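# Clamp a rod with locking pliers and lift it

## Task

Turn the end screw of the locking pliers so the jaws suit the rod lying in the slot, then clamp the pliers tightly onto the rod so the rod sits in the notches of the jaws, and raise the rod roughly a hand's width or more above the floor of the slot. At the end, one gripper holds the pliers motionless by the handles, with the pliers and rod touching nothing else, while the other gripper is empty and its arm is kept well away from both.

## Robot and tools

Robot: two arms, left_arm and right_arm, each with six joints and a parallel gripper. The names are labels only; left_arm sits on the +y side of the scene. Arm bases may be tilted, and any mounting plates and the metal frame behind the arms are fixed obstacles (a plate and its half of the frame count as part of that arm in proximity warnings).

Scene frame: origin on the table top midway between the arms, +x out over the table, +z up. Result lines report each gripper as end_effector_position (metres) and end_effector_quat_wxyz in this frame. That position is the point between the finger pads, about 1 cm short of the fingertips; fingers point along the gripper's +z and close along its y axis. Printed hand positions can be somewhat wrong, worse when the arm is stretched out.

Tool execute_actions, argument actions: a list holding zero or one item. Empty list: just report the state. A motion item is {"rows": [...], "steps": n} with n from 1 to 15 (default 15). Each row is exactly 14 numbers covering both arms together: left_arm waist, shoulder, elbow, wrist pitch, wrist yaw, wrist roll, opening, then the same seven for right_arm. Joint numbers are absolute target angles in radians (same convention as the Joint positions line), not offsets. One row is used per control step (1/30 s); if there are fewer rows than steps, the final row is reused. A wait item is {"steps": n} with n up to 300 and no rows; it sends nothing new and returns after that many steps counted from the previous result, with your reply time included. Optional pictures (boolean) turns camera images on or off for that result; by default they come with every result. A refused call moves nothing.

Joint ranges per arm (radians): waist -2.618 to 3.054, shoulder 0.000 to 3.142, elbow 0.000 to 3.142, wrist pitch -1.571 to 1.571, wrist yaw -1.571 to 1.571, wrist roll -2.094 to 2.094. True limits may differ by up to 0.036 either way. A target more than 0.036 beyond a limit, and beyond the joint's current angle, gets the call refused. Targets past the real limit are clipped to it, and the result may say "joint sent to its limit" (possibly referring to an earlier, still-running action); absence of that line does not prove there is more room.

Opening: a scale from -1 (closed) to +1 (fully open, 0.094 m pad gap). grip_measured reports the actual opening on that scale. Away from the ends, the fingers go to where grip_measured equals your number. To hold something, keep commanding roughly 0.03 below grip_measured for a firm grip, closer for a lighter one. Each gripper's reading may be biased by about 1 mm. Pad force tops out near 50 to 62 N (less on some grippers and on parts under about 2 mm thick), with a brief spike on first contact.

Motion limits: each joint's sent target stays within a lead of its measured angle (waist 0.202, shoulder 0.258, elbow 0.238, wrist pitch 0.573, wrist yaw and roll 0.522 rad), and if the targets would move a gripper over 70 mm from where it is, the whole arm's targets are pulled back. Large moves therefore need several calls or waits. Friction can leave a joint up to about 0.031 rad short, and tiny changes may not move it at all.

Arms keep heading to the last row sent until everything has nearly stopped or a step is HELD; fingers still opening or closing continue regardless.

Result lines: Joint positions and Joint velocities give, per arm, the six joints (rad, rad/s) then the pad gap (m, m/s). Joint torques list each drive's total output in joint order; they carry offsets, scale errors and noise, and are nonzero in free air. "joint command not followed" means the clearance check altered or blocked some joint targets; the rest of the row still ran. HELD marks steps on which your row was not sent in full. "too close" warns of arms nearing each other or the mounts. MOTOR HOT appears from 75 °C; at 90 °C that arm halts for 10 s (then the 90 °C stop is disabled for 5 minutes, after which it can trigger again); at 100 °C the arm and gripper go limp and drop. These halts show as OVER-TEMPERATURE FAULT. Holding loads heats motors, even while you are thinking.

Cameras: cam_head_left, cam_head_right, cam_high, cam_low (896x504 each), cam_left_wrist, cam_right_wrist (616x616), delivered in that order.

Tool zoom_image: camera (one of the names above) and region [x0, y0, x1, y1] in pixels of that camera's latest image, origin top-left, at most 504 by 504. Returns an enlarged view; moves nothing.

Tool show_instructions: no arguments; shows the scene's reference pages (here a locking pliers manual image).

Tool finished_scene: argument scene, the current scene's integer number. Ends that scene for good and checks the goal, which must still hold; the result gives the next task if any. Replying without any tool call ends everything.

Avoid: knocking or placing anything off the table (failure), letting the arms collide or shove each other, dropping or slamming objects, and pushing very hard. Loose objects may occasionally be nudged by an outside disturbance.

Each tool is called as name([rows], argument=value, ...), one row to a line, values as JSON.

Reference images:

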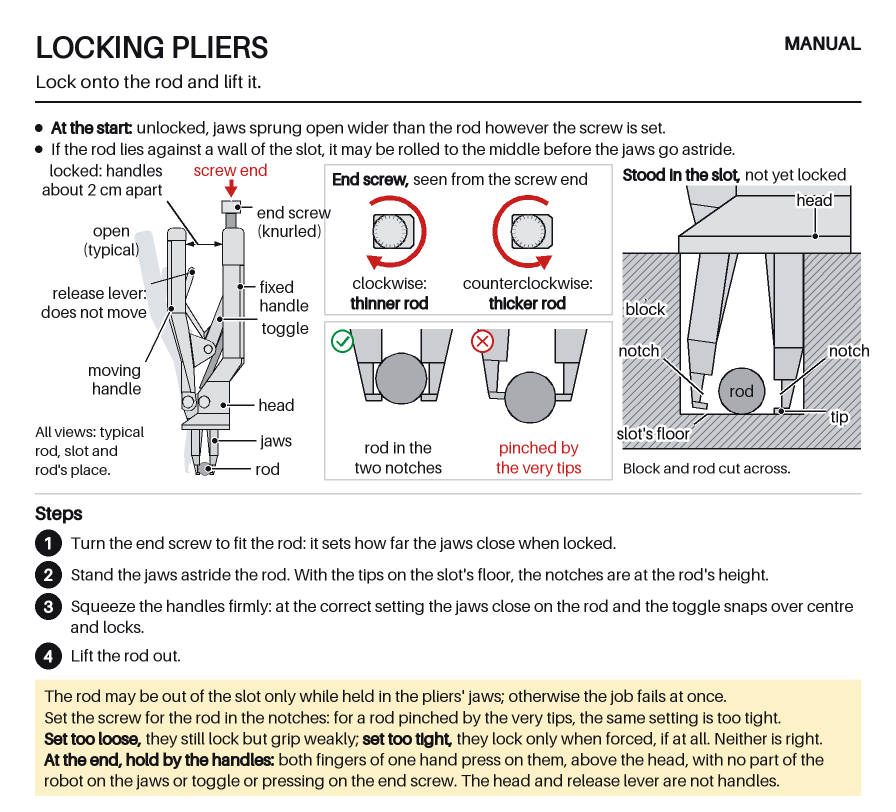

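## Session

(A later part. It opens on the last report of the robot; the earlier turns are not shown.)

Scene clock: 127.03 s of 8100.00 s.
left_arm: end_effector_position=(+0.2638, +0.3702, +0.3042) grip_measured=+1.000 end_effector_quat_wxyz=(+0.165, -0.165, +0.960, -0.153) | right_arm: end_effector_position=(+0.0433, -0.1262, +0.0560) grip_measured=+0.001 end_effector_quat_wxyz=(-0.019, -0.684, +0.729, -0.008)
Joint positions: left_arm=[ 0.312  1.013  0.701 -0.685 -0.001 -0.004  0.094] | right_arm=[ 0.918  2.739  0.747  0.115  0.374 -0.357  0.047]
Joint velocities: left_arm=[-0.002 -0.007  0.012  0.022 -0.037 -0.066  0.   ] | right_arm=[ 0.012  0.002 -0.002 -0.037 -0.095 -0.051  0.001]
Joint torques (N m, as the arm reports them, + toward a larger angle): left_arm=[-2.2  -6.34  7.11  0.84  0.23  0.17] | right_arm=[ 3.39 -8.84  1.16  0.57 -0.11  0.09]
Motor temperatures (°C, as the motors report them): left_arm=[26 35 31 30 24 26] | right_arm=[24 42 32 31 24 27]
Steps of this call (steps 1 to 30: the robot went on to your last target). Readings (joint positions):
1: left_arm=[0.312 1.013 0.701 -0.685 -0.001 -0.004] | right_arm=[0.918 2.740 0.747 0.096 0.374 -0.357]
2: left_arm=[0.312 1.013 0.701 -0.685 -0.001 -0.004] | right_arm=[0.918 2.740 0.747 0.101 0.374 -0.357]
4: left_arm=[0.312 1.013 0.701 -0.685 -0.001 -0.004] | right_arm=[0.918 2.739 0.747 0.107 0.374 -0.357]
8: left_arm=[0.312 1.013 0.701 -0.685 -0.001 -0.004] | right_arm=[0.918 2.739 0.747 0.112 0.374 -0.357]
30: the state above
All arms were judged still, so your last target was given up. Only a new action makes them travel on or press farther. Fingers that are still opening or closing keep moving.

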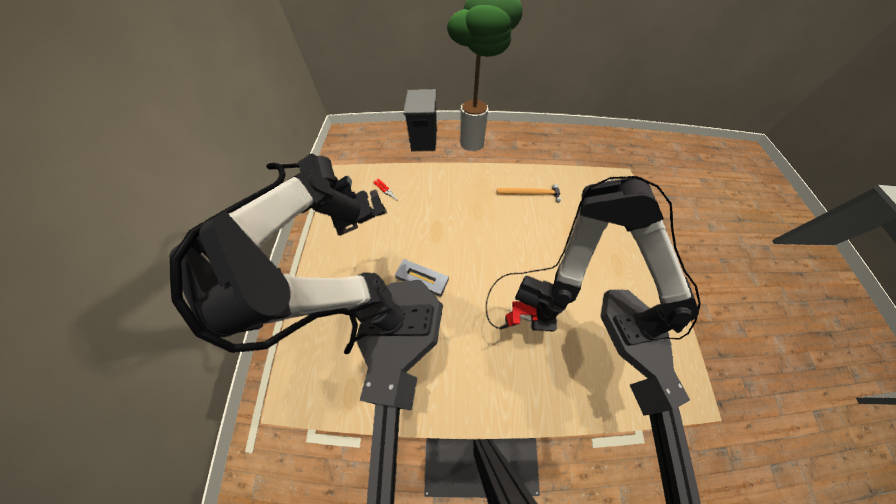

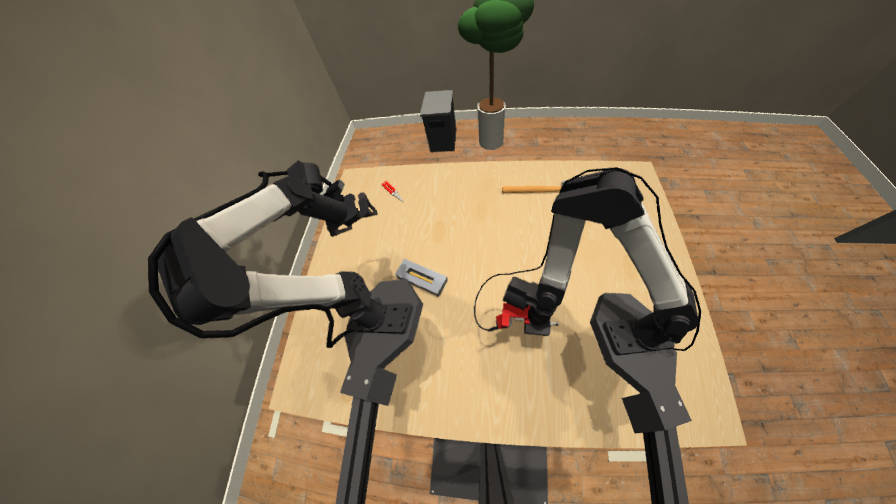

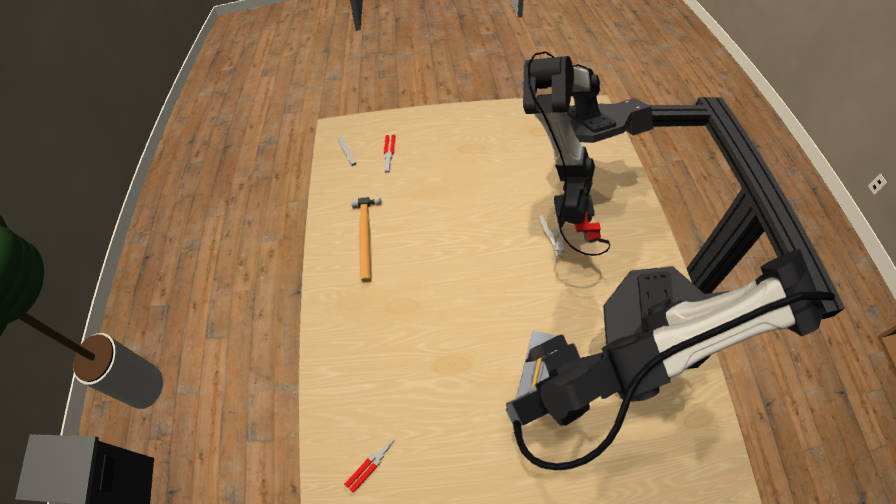

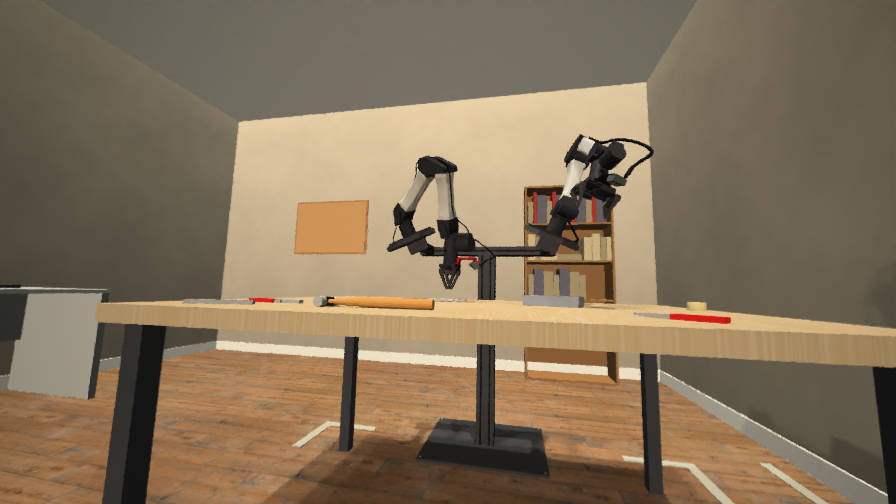

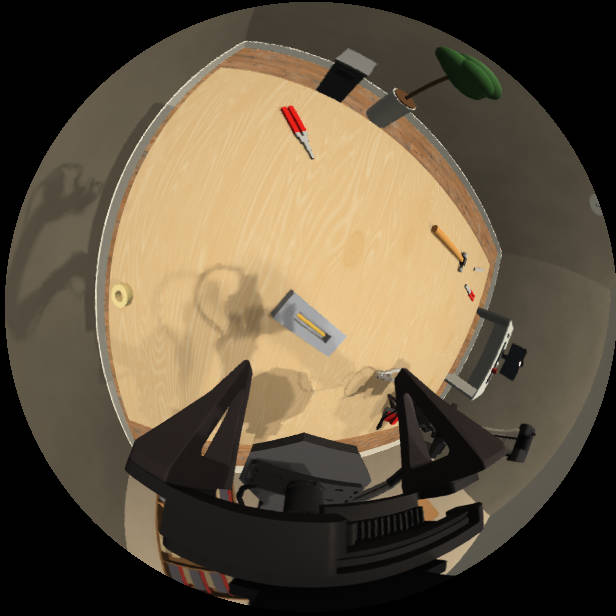

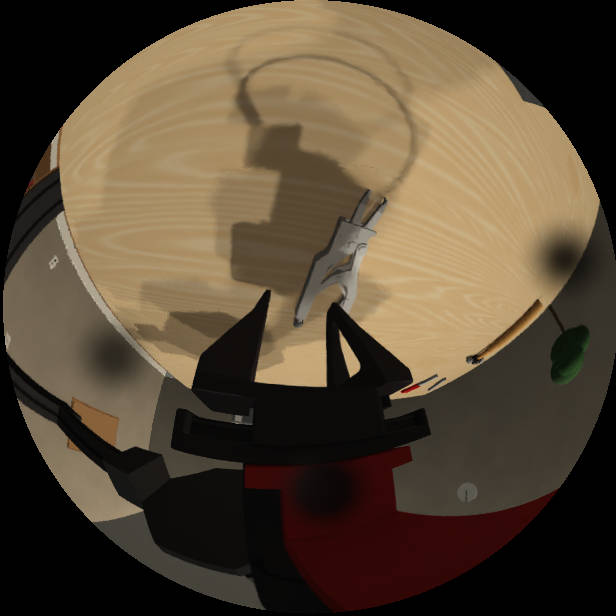

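execute_actions([
  {"rows":[[0.3,1.0,0.7,-0.7,0,0,1,0.823,2.809,0.951,0.059,0.399,-0.36,0.2]]},
], pictures=false)

execute_actions([
  {"steps":25},
])

Scene clock: 138.07 s of 8100.00 s.
left_arm: end_effector_position=(+0.2638, +0.3702, +0.3042) grip_measured=+1.000 end_effector_quat_wxyz=(+0.165, -0.165, +0.960, -0.153) | right_arm: end_effector_position=(+0.0849, -0.0789, +0.0407) grip_measured=+0.199 end_effector_quat_wxyz=(+0.007, -0.639, +0.769, +0.005)
Joint positions: left_arm=[ 0.312  1.013  0.701 -0.685 -0.001 -0.004  0.094] | right_arm=[ 0.825  2.798  0.946  0.075  0.39  -0.358  0.056]
Joint velocities: left_arm=[-0.007 -0.017 -0.012 -0.081 -0.037  0.037  0.   ] | right_arm=[-0.012  0.002 -0.027  0.007  0.007  0.022 -0.001]
Joint torques (N m, as the arm reports them, + toward a larger angle): left_arm=[-2.21 -6.35  7.11  0.84  0.23  0.17] | right_arm=[ 3.26 -8.75  1.92  0.36 -0.03  0.  ]
Motor temperatures (°C, as the motors report them): left_arm=[26 33 31 30 24 26] | right_arm=[24 42 31 30 24 27]
Steps of this call (steps 1 to 316: nothing new was sent; steps 317 to 331: all 15 steps of this action). Readings (joint positions):
317: left_arm=[0.312 1.013 0.701 -0.685 -0.001 -0.004] | right_arm=[0.909 2.747 0.772 0.090 0.375 -0.358]
318: left_arm=[0.312 1.013 0.701 -0.685 -0.001 -0.004] | right_arm=[0.887 2.771 0.819 0.069 0.376 -0.358]
320: left_arm=[0.312 1.013 0.701 -0.685 -0.001 -0.004] | right_arm=[0.843 2.799 0.903 0.069 0.381 -0.358]
324: left_arm=[0.312 1.013 0.701 -0.685 -0.001 -0.004] | right_arm=[0.825 2.798 0.946 0.081 0.389 -0.358]
331: the state above

Scene clock: 138.90 s of 8100.00 s.
left_arm: end_effector_position=(+0.2638, +0.3702, +0.3042) grip_measured=+1.000 end_effector_quat_wxyz=(+0.165, -0.165, +0.960, -0.153) | right_arm: end_effector_position=(+0.0849, -0.0789, +0.0407) grip_measured=+0.199 end_effector_quat_wxyz=(+0.007, -0.639, +0.769, +0.005)
Joint positions: left_arm=[ 0.312  1.013  0.701 -0.685 -0.001 -0.004  0.094] | right_arm=[ 0.825  2.798  0.946  0.075  0.39  -0.358  0.056]
Joint velocities: left_arm=[-0.017 -0.002 -0.002 -0.022  0.007 -0.037  0.   ] | right_arm=[-0.007 -0.002 -0.007  0.037 -0.007 -0.051 -0.001]
Joint torques (N m, as the arm reports them, + toward a larger angle): left_arm=[-2.23 -6.34  7.11  0.84  0.23  0.17] | right_arm=[ 3.27 -8.71  1.96  0.36  0.02  0.03]
Motor temperatures (°C, as the motors report them): left_arm=[26 33 31 30 24 26] | right_arm=[24 42 31 30 24 27]
Steps of this call (steps 1 to 15: the robot went on to your last target; steps 16 to 25: nothing new was sent). Readings (joint positions):
1: left_arm=[0.312 1.013 0.701 -0.685 -0.001 -0.004] | right_arm=[0.825 2.798 0.946 0.075 0.390 -0.358]
2: left_arm=[0.312 1.013 0.701 -0.685 -0.001 -0.004] | right_arm=[0.825 2.798 0.946 0.075 0.390 -0.358]
4: left_arm=[0.312 1.013 0.701 -0.685 -0.001 -0.004] | right_arm=[0.825 2.798 0.946 0.075 0.390 -0.358]
8: left_arm=[0.312 1.013 0.701 -0.685 -0.001 -0.004] | right_arm=[0.825 2.798 0.946 0.075 0.390 -0.358]
25: the state above
All arms were judged still, so your last target was given up. Only a new action makes them travel on or press farther. Fingers that are still opening or closing keep moving.

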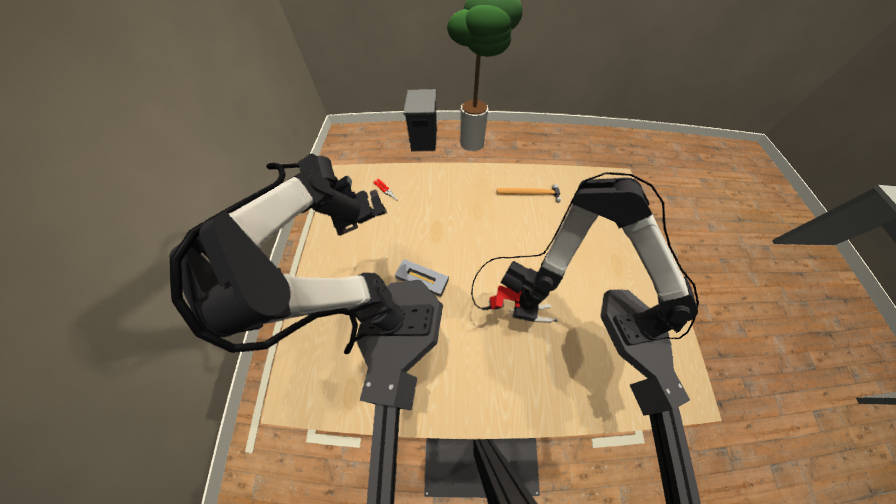

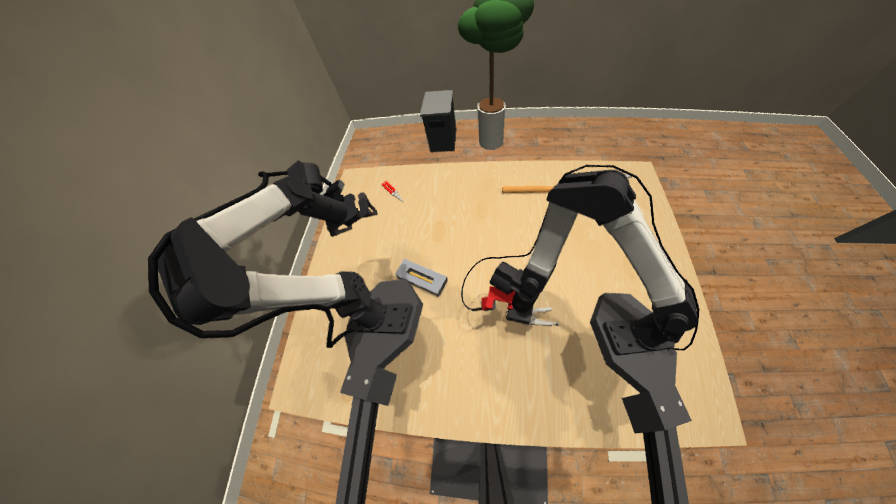

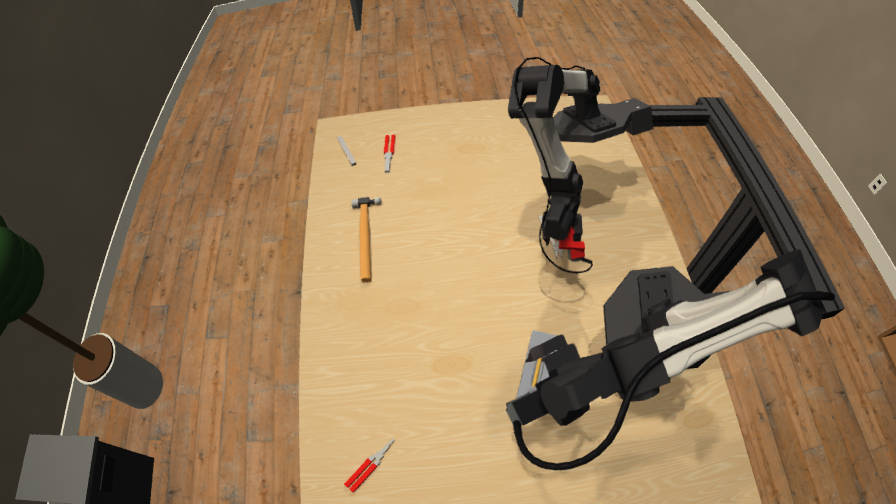

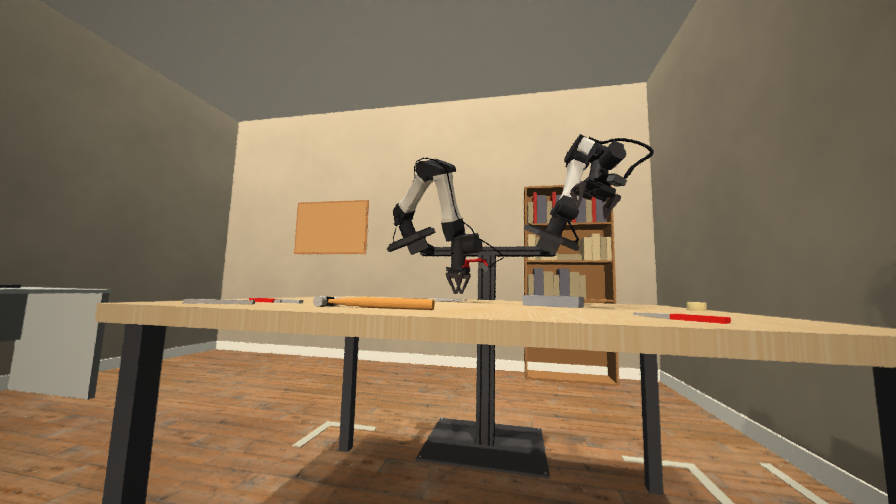

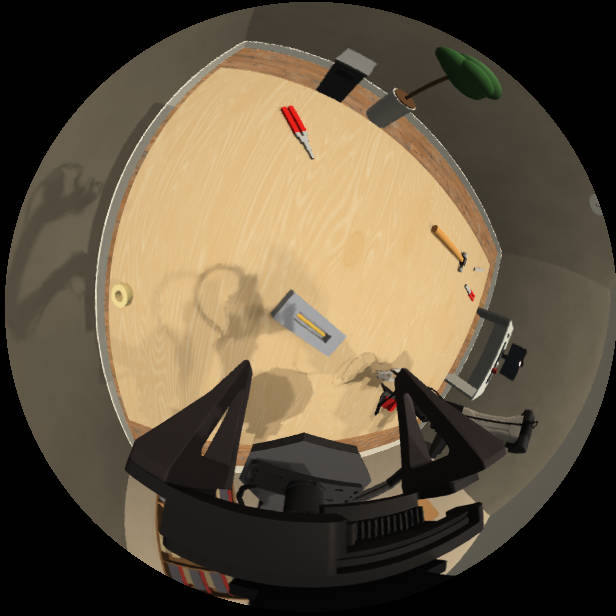

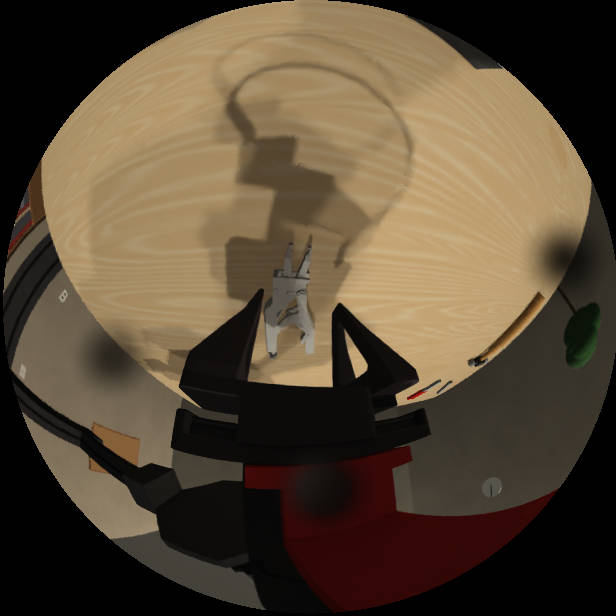

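execute_actions([
  {"rows":[[0.3,1.0,0.7,-0.7,0,0,1,0.83,2.83,0.95,0.09,0.4,-0.36,0.2],[0.3,1.0,0.7,-0.7,0,0,1,0.83,2.83,0.95,0.09,0.4,-0.36,0.2],[0.3,1.0,0.7,-0.7,0,0,1,0.825,2.85,0.96,0.1,0.4,-0.36,0.2],[0.3,1.0,0.7,-0.7,0,0,1,0.825,2.87,0.97,0.11,0.4,-0.36,0.2],[0.3,1.0,0.7,-0.7,0,0,1,0.82,2.89,0.98,0.12,0.4,-0.36,0.2],[0.3,1.0,0.7,-0.7,0,0,1,0.82,2.905,0.99,0.13,0.4,-0.36,0.2],[0.3,1.0,0.7,-0.7,0,0,1,0.81,2.921,0.999,0.135,0.402,-0.37,0.2]]},
])

Scene clock: 147.80 s of 8100.00 s.
left_arm: end_effector_position=(+0.2638, +0.3702, +0.3042) grip_measured=+1.000 end_effector_quat_wxyz=(+0.165, -0.165, +0.960, -0.153) | right_arm: end_effector_position=(+0.0672, -0.0889, +0.0135) grip_measured=+0.199 end_effector_quat_wxyz=(-0.013, -0.646, +0.764, -0.003)
Joint positions: left_arm=[ 0.312  1.013  0.701 -0.685 -0.001 -0.004  0.094] | right_arm=[ 0.82   2.911  0.974  0.116  0.393 -0.363  0.056]
Joint velocities: left_arm=[-0.027  0.002 -0.002 -0.066  0.007 -0.051  0.   ] | right_arm=[ 0.002  0.002 -0.012  0.095 -0.022 -0.095 -0.001]
Joint torques (N m, as the arm reports them, + toward a larger angle): left_arm=[-2.2  -6.34  7.1   0.84  0.23  0.17] | right_arm=[ 2.56 -8.71  3.14  0.58 -0.01 -0.03]
Motor temperatures (°C, as the motors report them): left_arm=[26 32 31 29 24 26] | right_arm=[24 41 31 29 24 27]
Steps of this call (steps 1 to 252: nothing new was sent; steps 253 to 267: all 15 steps of this action). Readings (joint positions):
253: left_arm=[0.312 1.013 0.701 -0.685 -0.001 -0.004] | right_arm=[0.825 2.799 0.946 0.075 0.391 -0.358]
254: left_arm=[0.312 1.013 0.701 -0.685 -0.001 -0.004] | right_arm=[0.825 2.801 0.946 0.077 0.391 -0.358]
256: left_arm=[0.312 1.013 0.701 -0.685 -0.001 -0.004] | right_arm=[0.825 2.813 0.946 0.085 0.392 -0.358]
260: left_arm=[0.312 1.013 0.701 -0.685 -0.001 -0.004] | right_arm=[0.823 2.883 0.970 0.106 0.393 -0.360]
267: the state above

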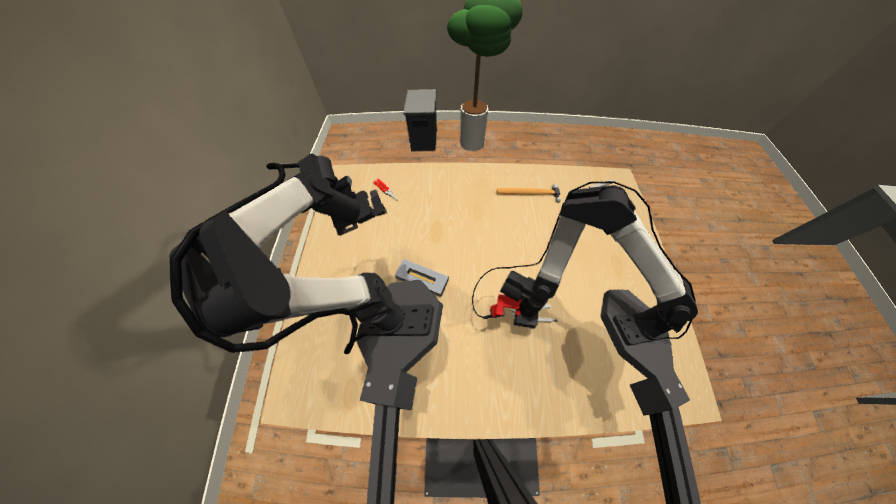

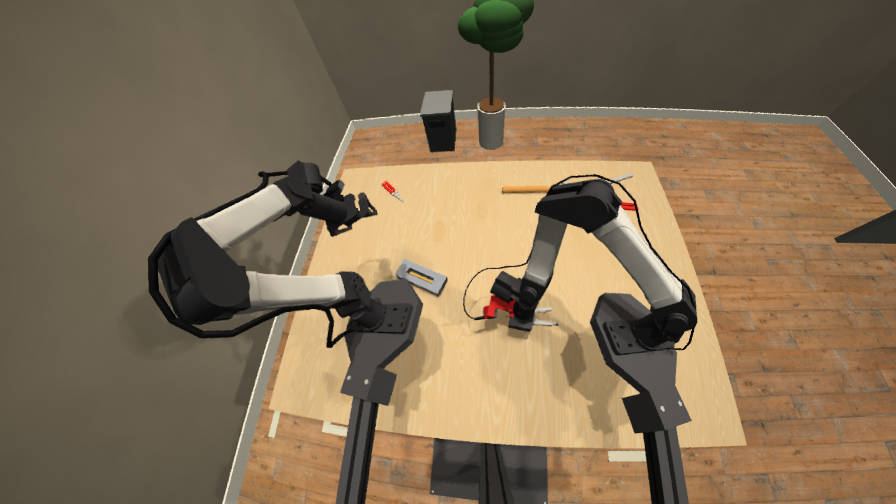

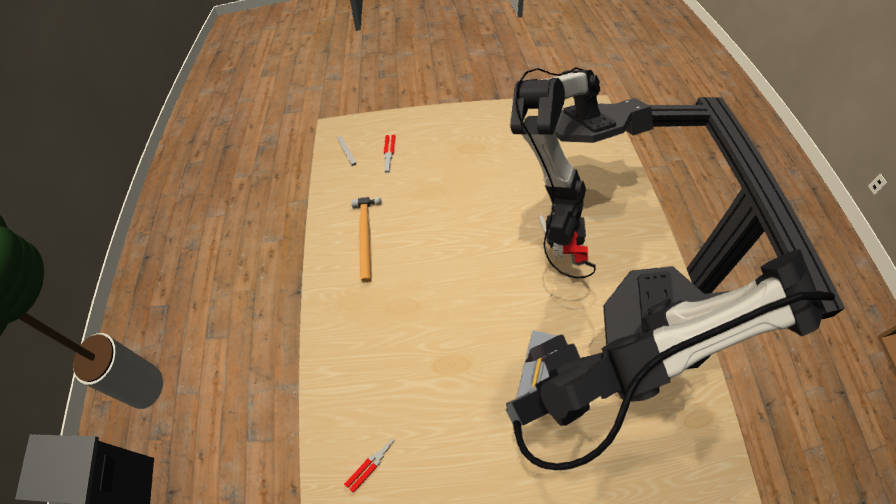

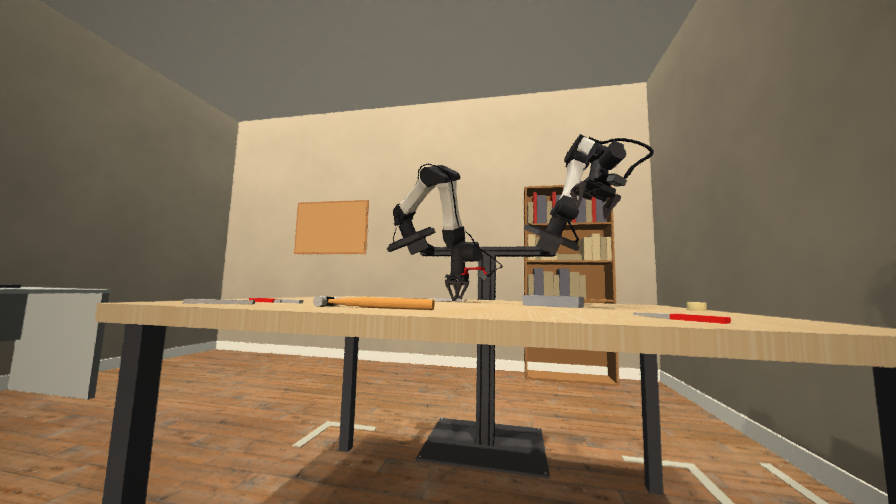

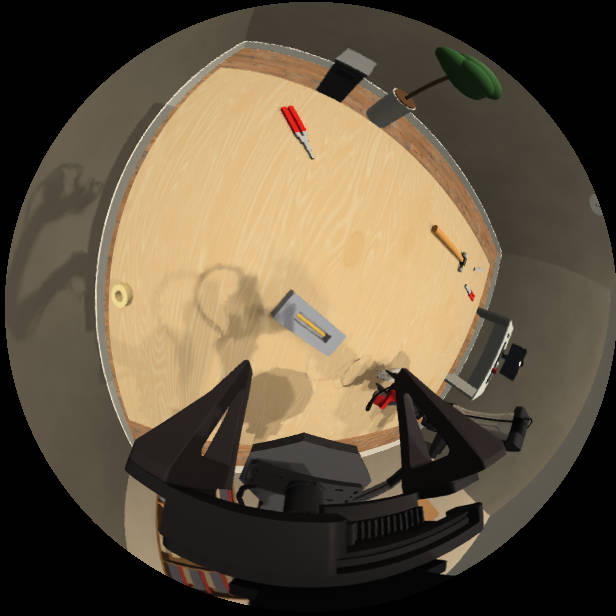

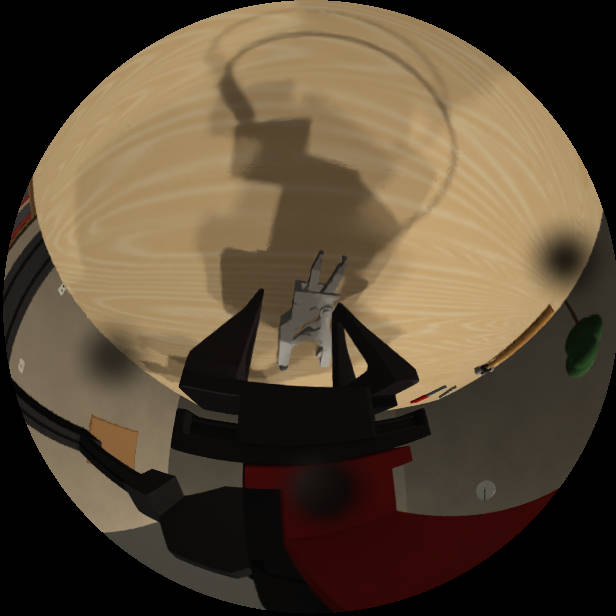

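execute_actions([
  {"rows":[[0.3,1.0,0.7,-0.7,0,0,1,0.80,2.925,1.022,0.14,0.402,-0.37,0.2]]},
])

Scene clock: 150.63 s of 8100.00 s.
left_arm: end_effector_position=(+0.2638, +0.3702, +0.3042) grip_measured=+1.000 end_effector_quat_wxyz=(+0.165, -0.165, +0.960, -0.153) | right_arm: end_effector_position=(+0.0777, -0.0758, +0.0130) grip_measured=+0.199 end_effector_quat_wxyz=(+0.003, -0.636, +0.772, +0.004)
Joint positions: left_arm=[ 0.312  1.013  0.701 -0.685 -0.001 -0.004  0.094] | right_arm=[ 0.81   2.912  1.003  0.131  0.394 -0.363  0.056]
Joint velocities: left_arm=[ 0.007 -0.007  0.007 -0.022 -0.037  0.051  0.   ] | right_arm=[ 0.002  0.002 -0.012 -0.022  0.051  0.007  0.   ]
Joint torques (N m, as the arm reports them, + toward a larger angle): left_arm=[-2.2  -6.35  7.11  0.84  0.23  0.17] | right_arm=[ 2.79 -8.68  2.98  0.6  -0.04 -0.02]
Motor temperatures (°C, as the motors report them): left_arm=[26 32 31 29 24 26] | right_arm=[24 41 31 29 24 27]
Steps of this call (steps 1 to 15: the robot went on to your last target; steps 16 to 70: nothing new was sent; steps 71 to 85: all 15 steps of this action). Readings (joint positions):
71: left_arm=[0.312 1.013 0.701 -0.685 -0.001 -0.004] | right_arm=[0.820 2.911 0.976 0.121 0.393 -0.363]
72: left_arm=[0.312 1.013 0.701 -0.685 -0.001 -0.004] | right_arm=[0.817 2.912 0.982 0.121 0.393 -0.363]
74: left_arm=[0.312 1.013 0.701 -0.685 -0.001 -0.004] | right_arm=[0.812 2.912 0.994 0.124 0.394 -0.363]
78: left_arm=[0.312 1.013 0.701 -0.685 -0.001 -0.004] | right_arm=[0.810 2.912 1.003 0.131 0.394 -0.363]
85: the state above

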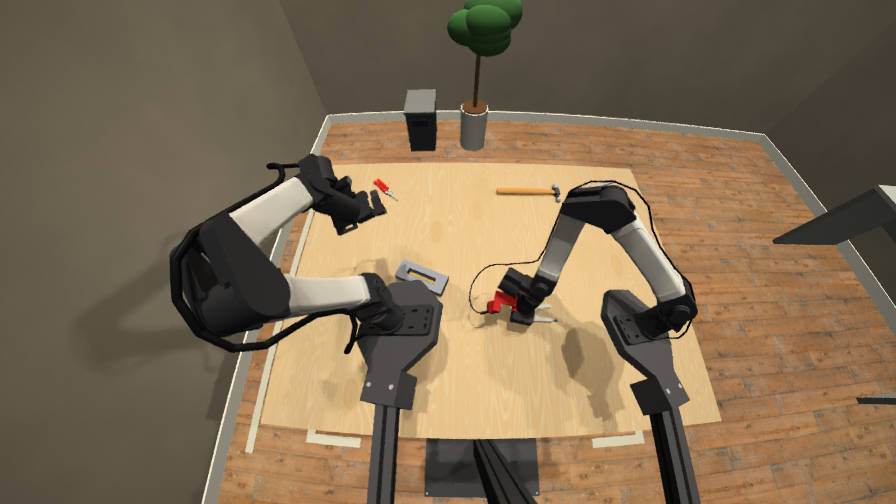

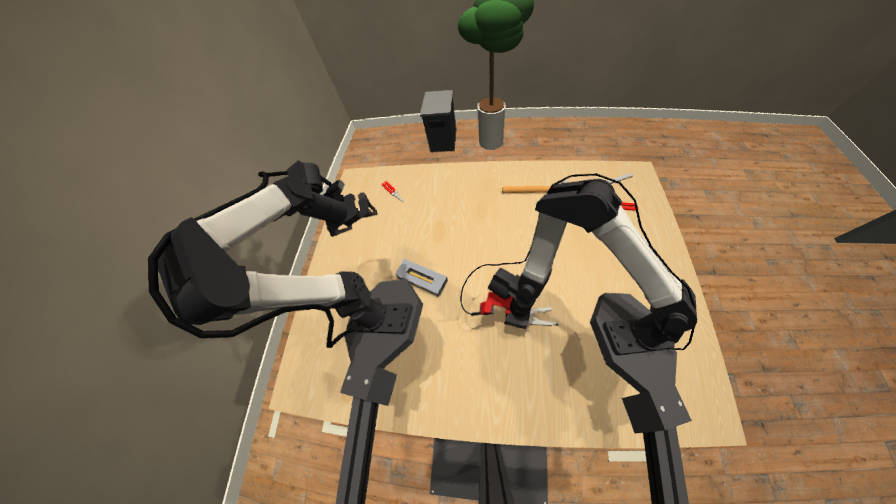

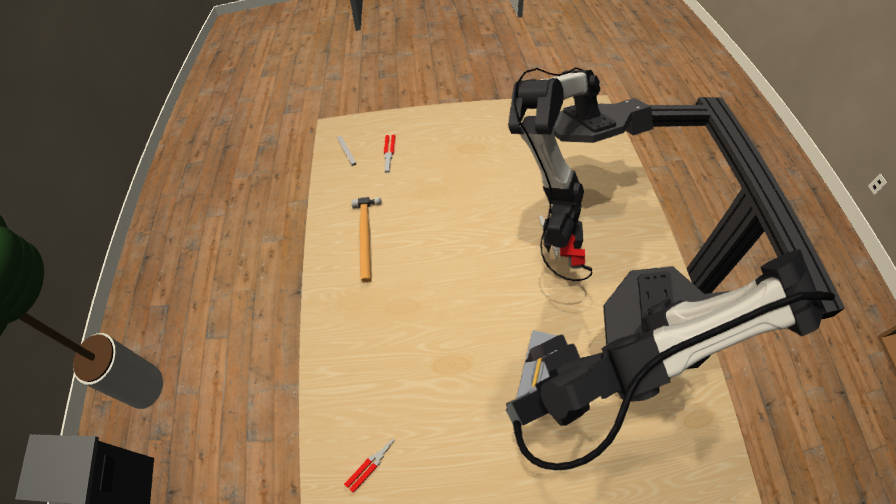

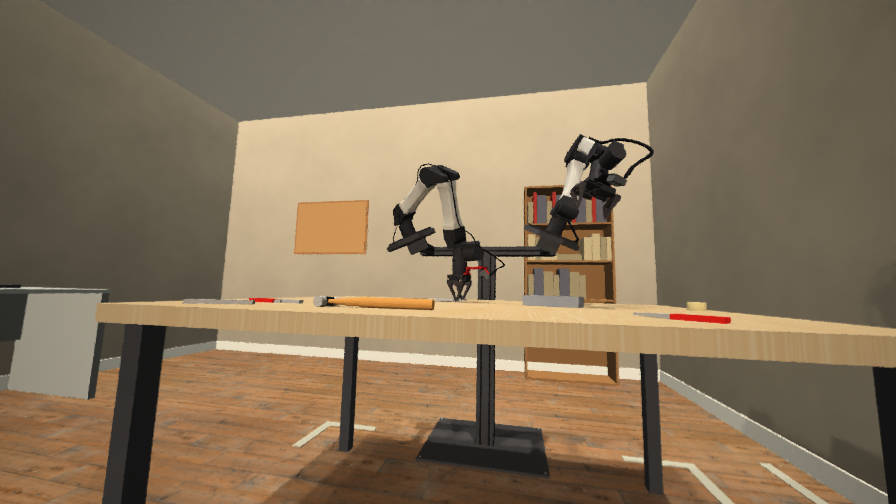

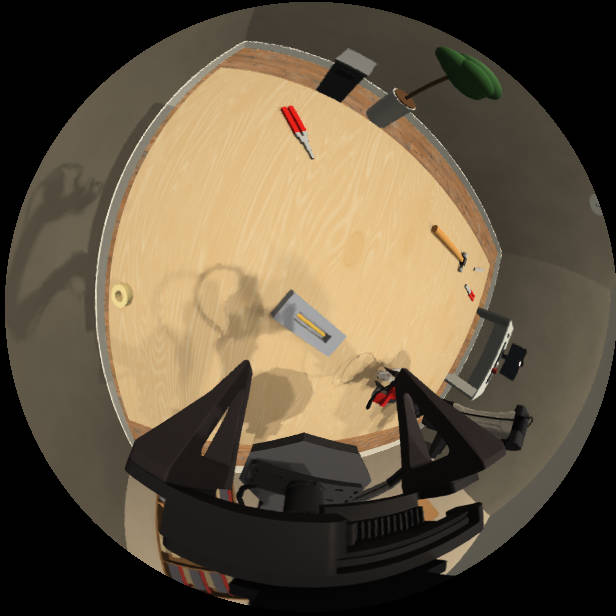

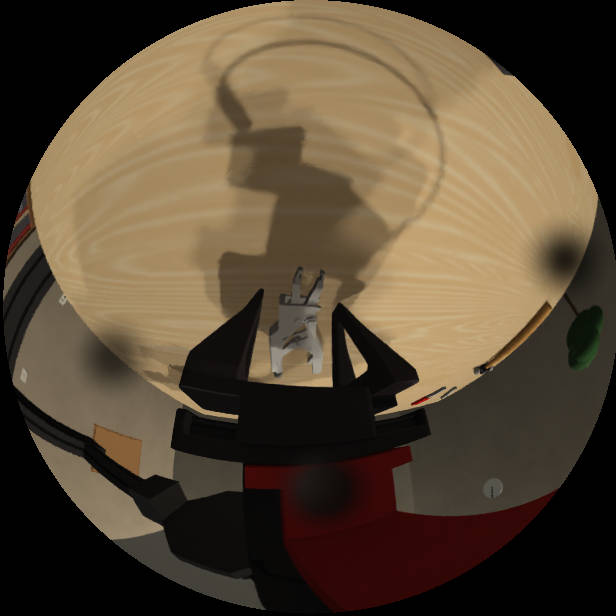

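execute_actions([
  {"rows":[[0.3,1.0,0.7,-0.7,0,0,1,0.80,2.925,1.022,0.14,0.402,-0.37,0.0],[0.3,1.0,0.7,-0.7,0,0,1,0.80,2.925,1.022,0.14,0.402,-0.37,-0.1],[0.3,1.0,0.7,-0.7,0,0,1,0.80,2.925,1.022,0.14,0.402,-0.37,-0.15],[0.3,1.0,0.7,-0.7,0,0,1,0.80,2.925,1.022,0.14,0.402,-0.37,-0.2],[0.3,1.0,0.7,-0.7,0,0,1,0.80,2.925,1.022,0.14,0.402,-0.37,-0.23],[0.3,1.0,0.7,-0.7,0,0,1,0.80,2.925,1.022,0.14,0.402,-0.37,-0.26],[0.3,1.0,0.7,-0.7,0,0,1,0.80,2.925,1.022,0.14,0.402,-0.37,-0.29],[0.3,1.0,0.7,-0.7,0,0,1,0.80,2.925,1.022,0.14,0.402,-0.37,-0.32],[0.3,1.0,0.7,-0.7,0,0,1,0.80,2.925,1.022,0.14,0.402,-0.37,-0.35],[0.3,1.0,0.7,-0.7,0,0,1,0.80,2.925,1.022,0.14,0.402,-0.37,-0.38]]},
], pictures=false)

Scene clock: 162.67 s of 8100.00 s.
left_arm: end_effector_position=(+0.2638, +0.3702, +0.3042) grip_measured=+1.000 end_effector_quat_wxyz=(+0.165, -0.165, +0.960, -0.153) | right_arm: end_effector_position=(+0.0779, -0.0758, +0.0130) grip_measured=-0.373 end_effector_quat_wxyz=(+0.004, -0.636, +0.771, +0.004)
Joint positions: left_arm=[ 0.312  1.013  0.701 -0.685 -0.001 -0.004  0.094] | right_arm=[ 0.81   2.912  1.003  0.131  0.395 -0.365  0.029]
Joint velocities: left_arm=[ 0.002 -0.002  0.012 -0.007 -0.022  0.037  0.   ] | right_arm=[-0.002  0.002  0.002 -0.081  0.022  0.022 -0.001]
Joint torques (N m, as the arm reports them, + toward a larger angle): left_arm=[-2.2  -6.33  7.11  0.84  0.23  0.17] | right_arm=[ 2.8  -8.59  2.95  0.6  -0.06  0.  ]
Motor temperatures (°C, as the motors report them): left_arm=[26 31 31 29 24 26] | right_arm=[24 41 30 29 24 27]
Steps of this call (steps 1 to 15: the robot went on to your last target; steps 16 to 346: nothing new was sent; steps 347 to 361: all 15 steps of this action). Readings (joint positions):
347: left_arm=[0.312 1.013 0.701 -0.685 -0.001 -0.004] | right_arm=[0.810 2.912 1.003 0.131 0.394 -0.364]
348: left_arm=[0.312 1.013 0.701 -0.685 -0.001 -0.004] | right_arm=[0.810 2.912 1.003 0.131 0.394 -0.364]
350: left_arm=[0.312 1.013 0.701 -0.685 -0.001 -0.004] | right_arm=[0.810 2.912 1.003 0.131 0.394 -0.364]
354: left_arm=[0.312 1.013 0.701 -0.685 -0.001 -0.004] | right_arm=[0.810 2.912 1.003 0.131 0.394 -0.364]
361: the state above

execute_actions([
  {"rows":[[0.3,1.0,0.7,-0.7,0,0,1,0.80,2.925,1.022,0.14,0.402,-0.37,-0.405],[0.3,1.0,0.7,-0.7,0,0,1,0.80,2.925,1.022,0.14,0.402,-0.37,-0.405],[0.3,1.0,0.7,-0.7,0,0,1,0.80,2.925,1.022,0.14,0.402,-0.45,-0.405],[0.3,1.0,0.7,-0.7,0,0,1,0.80,2.925,1.022,0.14,0.402,-0.55,-0.405],[0.3,1.0,0.7,-0.7,0,0,1,0.80,2.925,1.022,0.14,0.402,-0.65,-0.405],[0.3,1.0,0.7,-0.7,0,0,1,0.80,2.925,1.022,0.14,0.402,-0.75,-0.405],[0.3,1.0,0.7,-0.7,0,0,1,0.80,2.925,1.022,0.14,0.402,-0.85,-0.405],[0.3,1.0,0.7,-0.7,0,0,1,0.80,2.925,1.022,0.14,0.402,-0.95,-0.405],[0.3,1.0,0.7,-0.7,0,0,1,0.80,2.925,1.022,0.14,0.402,-1.05,-0.405],[0.3,1.0,0.7,-0.7,0,0,1,0.80,2.925,1.022,0.14,0.402,-1.15,-0.405],[0.3,1.0,0.7,-0.7,0,0,1,0.80,2.925,1.022,0.14,0.402,-1.25,-0.405],[0.3,1.0,0.7,-0.7,0,0,1,0.80,2.925,1.022,0.14,0.402,-1.35,-0.405],[0.3,1.0,0.7,-0.7,0,0,1,0.80,2.925,1.022,0.14,0.402,-1.45,-0.405],[0.3,1.0,0.7,-0.7,0,0,1,0.80,2.925,1.022,0.14,0.402,-1.6,-0.405],[0.3,1.0,0.7,-0.7,0,0,1,0.80,2.925,1.022,0.14,0.402,-1.95,-0.405]]},
], pictures=false)

execute_actions([
  {"steps":25},
])

Scene clock: 171.17 s of 8100.00 s.
left_arm: end_effector_position=(+0.2638, +0.3702, +0.3042) grip_measured=+1.000 end_effector_quat_wxyz=(+0.165, -0.165, +0.960, -0.153) | right_arm: end_effector_position=(+0.0780, -0.0759, +0.0130) grip_measured=-0.392 end_effector_quat_wxyz=(-0.005, +0.905, -0.426, -0.001)
Joint positions: left_arm=[ 0.312  1.013  0.701 -0.685 -0.001 -0.004  0.094] | right_arm=[ 0.81   2.912  1.003  0.131  0.396 -1.246  0.029]
Joint velocities: left_arm=[-0.002 -0.017 -0.007  0.051  0.007 -0.022  0.   ] | right_arm=[ 0.007  0.007 -0.007  0.007  0.022 -2.806 -0.001]
Joint torques (N m, as the arm reports them, + toward a larger angle): left_arm=[-2.22 -6.34  7.11  0.84  0.24  0.17] | right_arm=[ 2.73 -8.55  2.86  0.54 -0.09  0.03]
Motor temperatures (°C, as the motors report them): left_arm=[26 30 31 29 24 26] | right_arm=[24 41 30 29 24 27]
Steps of this call (steps 1 to 15: the robot went on to your last target; steps 16 to 240: nothing new was sent; steps 241 to 255: all 15 steps of this action). Readings (joint positions):
241: left_arm=[0.312 1.013 0.701 -0.685 -0.001 -0.004] | right_arm=[0.810 2.912 1.003 0.131 0.395 -0.365]
242: left_arm=[0.312 1.013 0.701 -0.685 -0.001 -0.004] | right_arm=[0.810 2.912 1.003 0.131 0.395 -0.365]
244: left_arm=[0.312 1.013 0.701 -0.685 -0.001 -0.004] | right_arm=[0.810 2.912 1.003 0.131 0.395 -0.402]
248: left_arm=[0.312 1.013 0.701 -0.685 -0.001 -0.004] | right_arm=[0.810 2.912 1.003 0.131 0.394 -0.631]
255: the state above

Scene clock: 172.00 s of 8100.00 s.
left_arm: end_effector_position=(+0.2638, +0.3702, +0.3042) grip_measured=+1.000 end_effector_quat_wxyz=(+0.165, -0.165, +0.960, -0.153) | right_arm: end_effector_position=(+0.0781, -0.0760, +0.0130) grip_measured=-0.393 end_effector_quat_wxyz=(-0.005, +0.996, -0.094, +0.001)
Joint positions: left_arm=[ 0.312  1.013  0.701 -0.685 -0.001 -0.004  0.094] | right_arm=[ 0.81   2.912  1.003  0.131  0.397 -1.938  0.029]
Joint velocities: left_arm=[ 0.002  0.007 -0.002 -0.022 -0.037 -0.022  0.   ] | right_arm=[-0.002 -0.007  0.002  0.037  0.11   0.066 -0.   ]
Joint torques (N m, as the arm reports them, + toward a larger angle): left_arm=[-2.22 -6.34  7.1   0.84  0.24  0.17] | right_arm=[ 2.77 -8.55  2.94  0.48 -0.03 -0.08]
Motor temperatures (°C, as the motors report them): left_arm=[26 30 30 29 24 26] | right_arm=[24 41 30 29 24 27]
Steps of this call (steps 1 to 25: the robot went on to your last target). Readings (joint positions):
1: left_arm=[0.312 1.013 0.701 -0.685 -0.001 -0.004] | right_arm=[0.810 2.912 1.003 0.131 0.396 -1.344]
2: left_arm=[0.312 1.013 0.701 -0.685 -0.001 -0.004] | right_arm=[0.810 2.912 1.003 0.131 0.396 -1.442]
4: left_arm=[0.312 1.013 0.701 -0.685 -0.001 -0.004] | right_arm=[0.810 2.912 1.003 0.131 0.397 -1.619]
8: left_arm=[0.312 1.013 0.701 -0.685 -0.001 -0.004] | right_arm=[0.810 2.912 1.003 0.131 0.397 -1.811]
25: the state above

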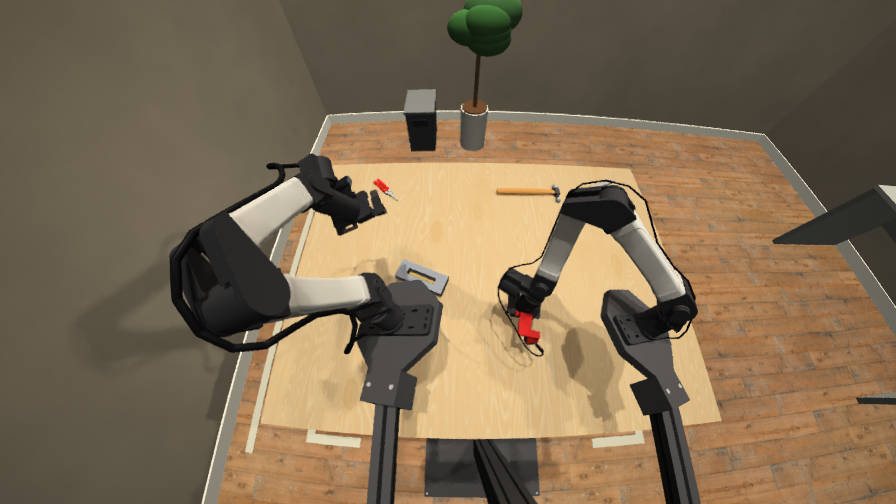

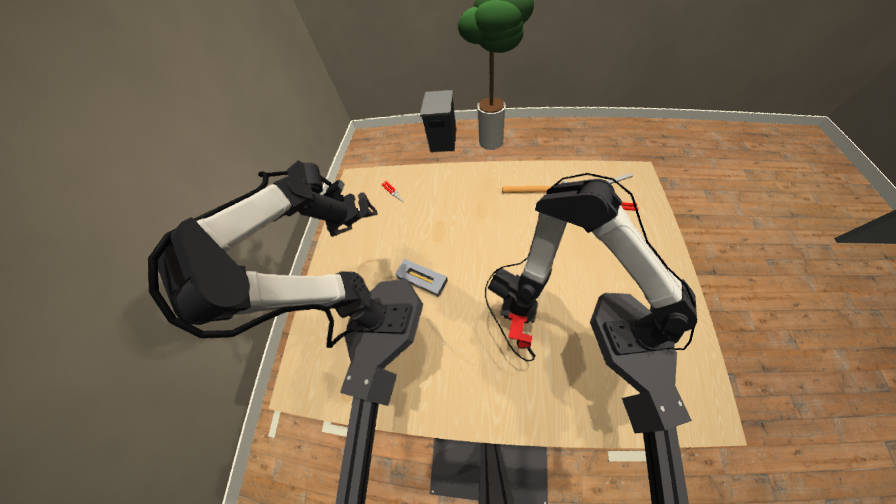

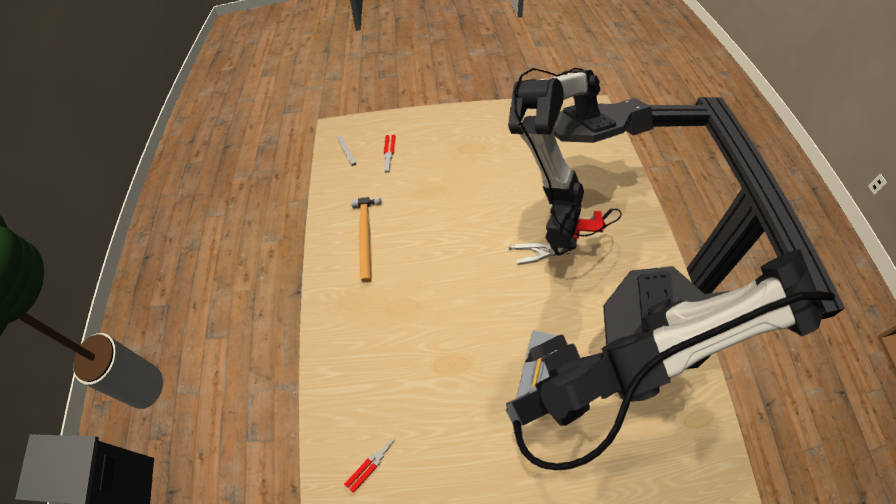

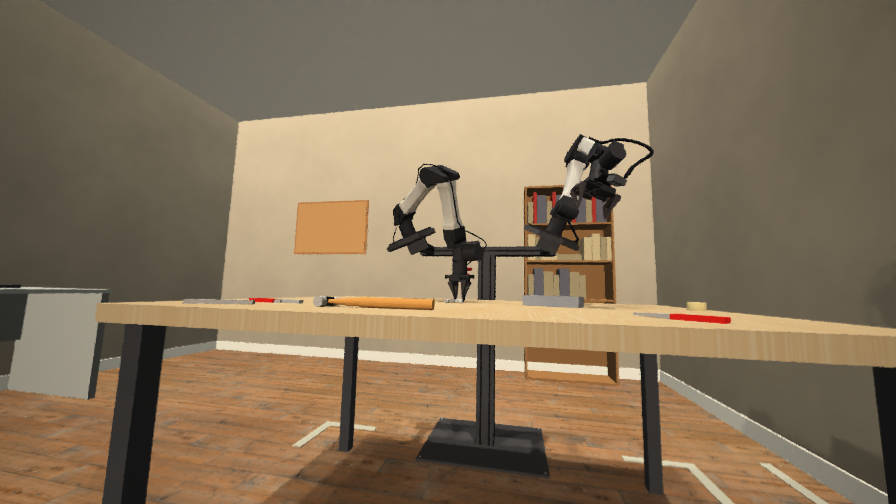

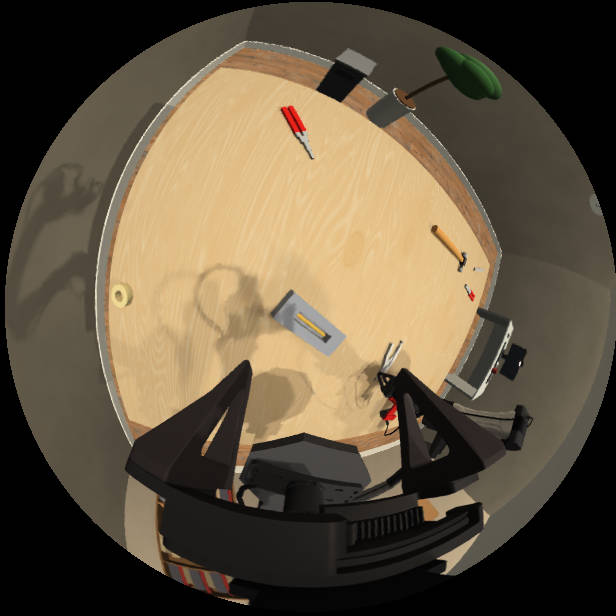

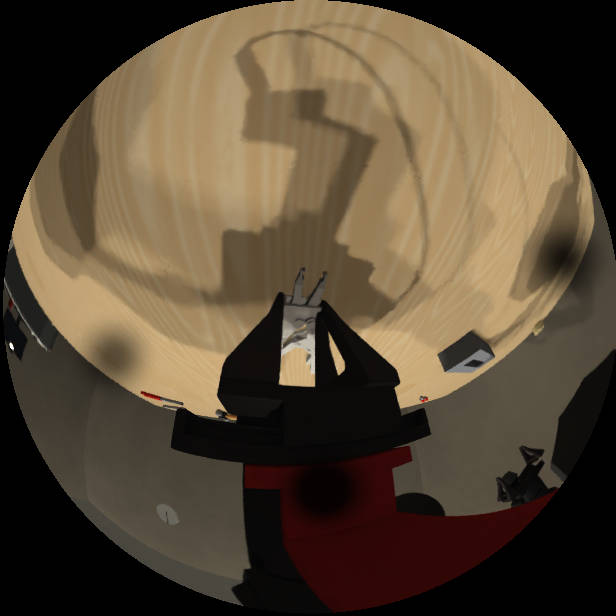

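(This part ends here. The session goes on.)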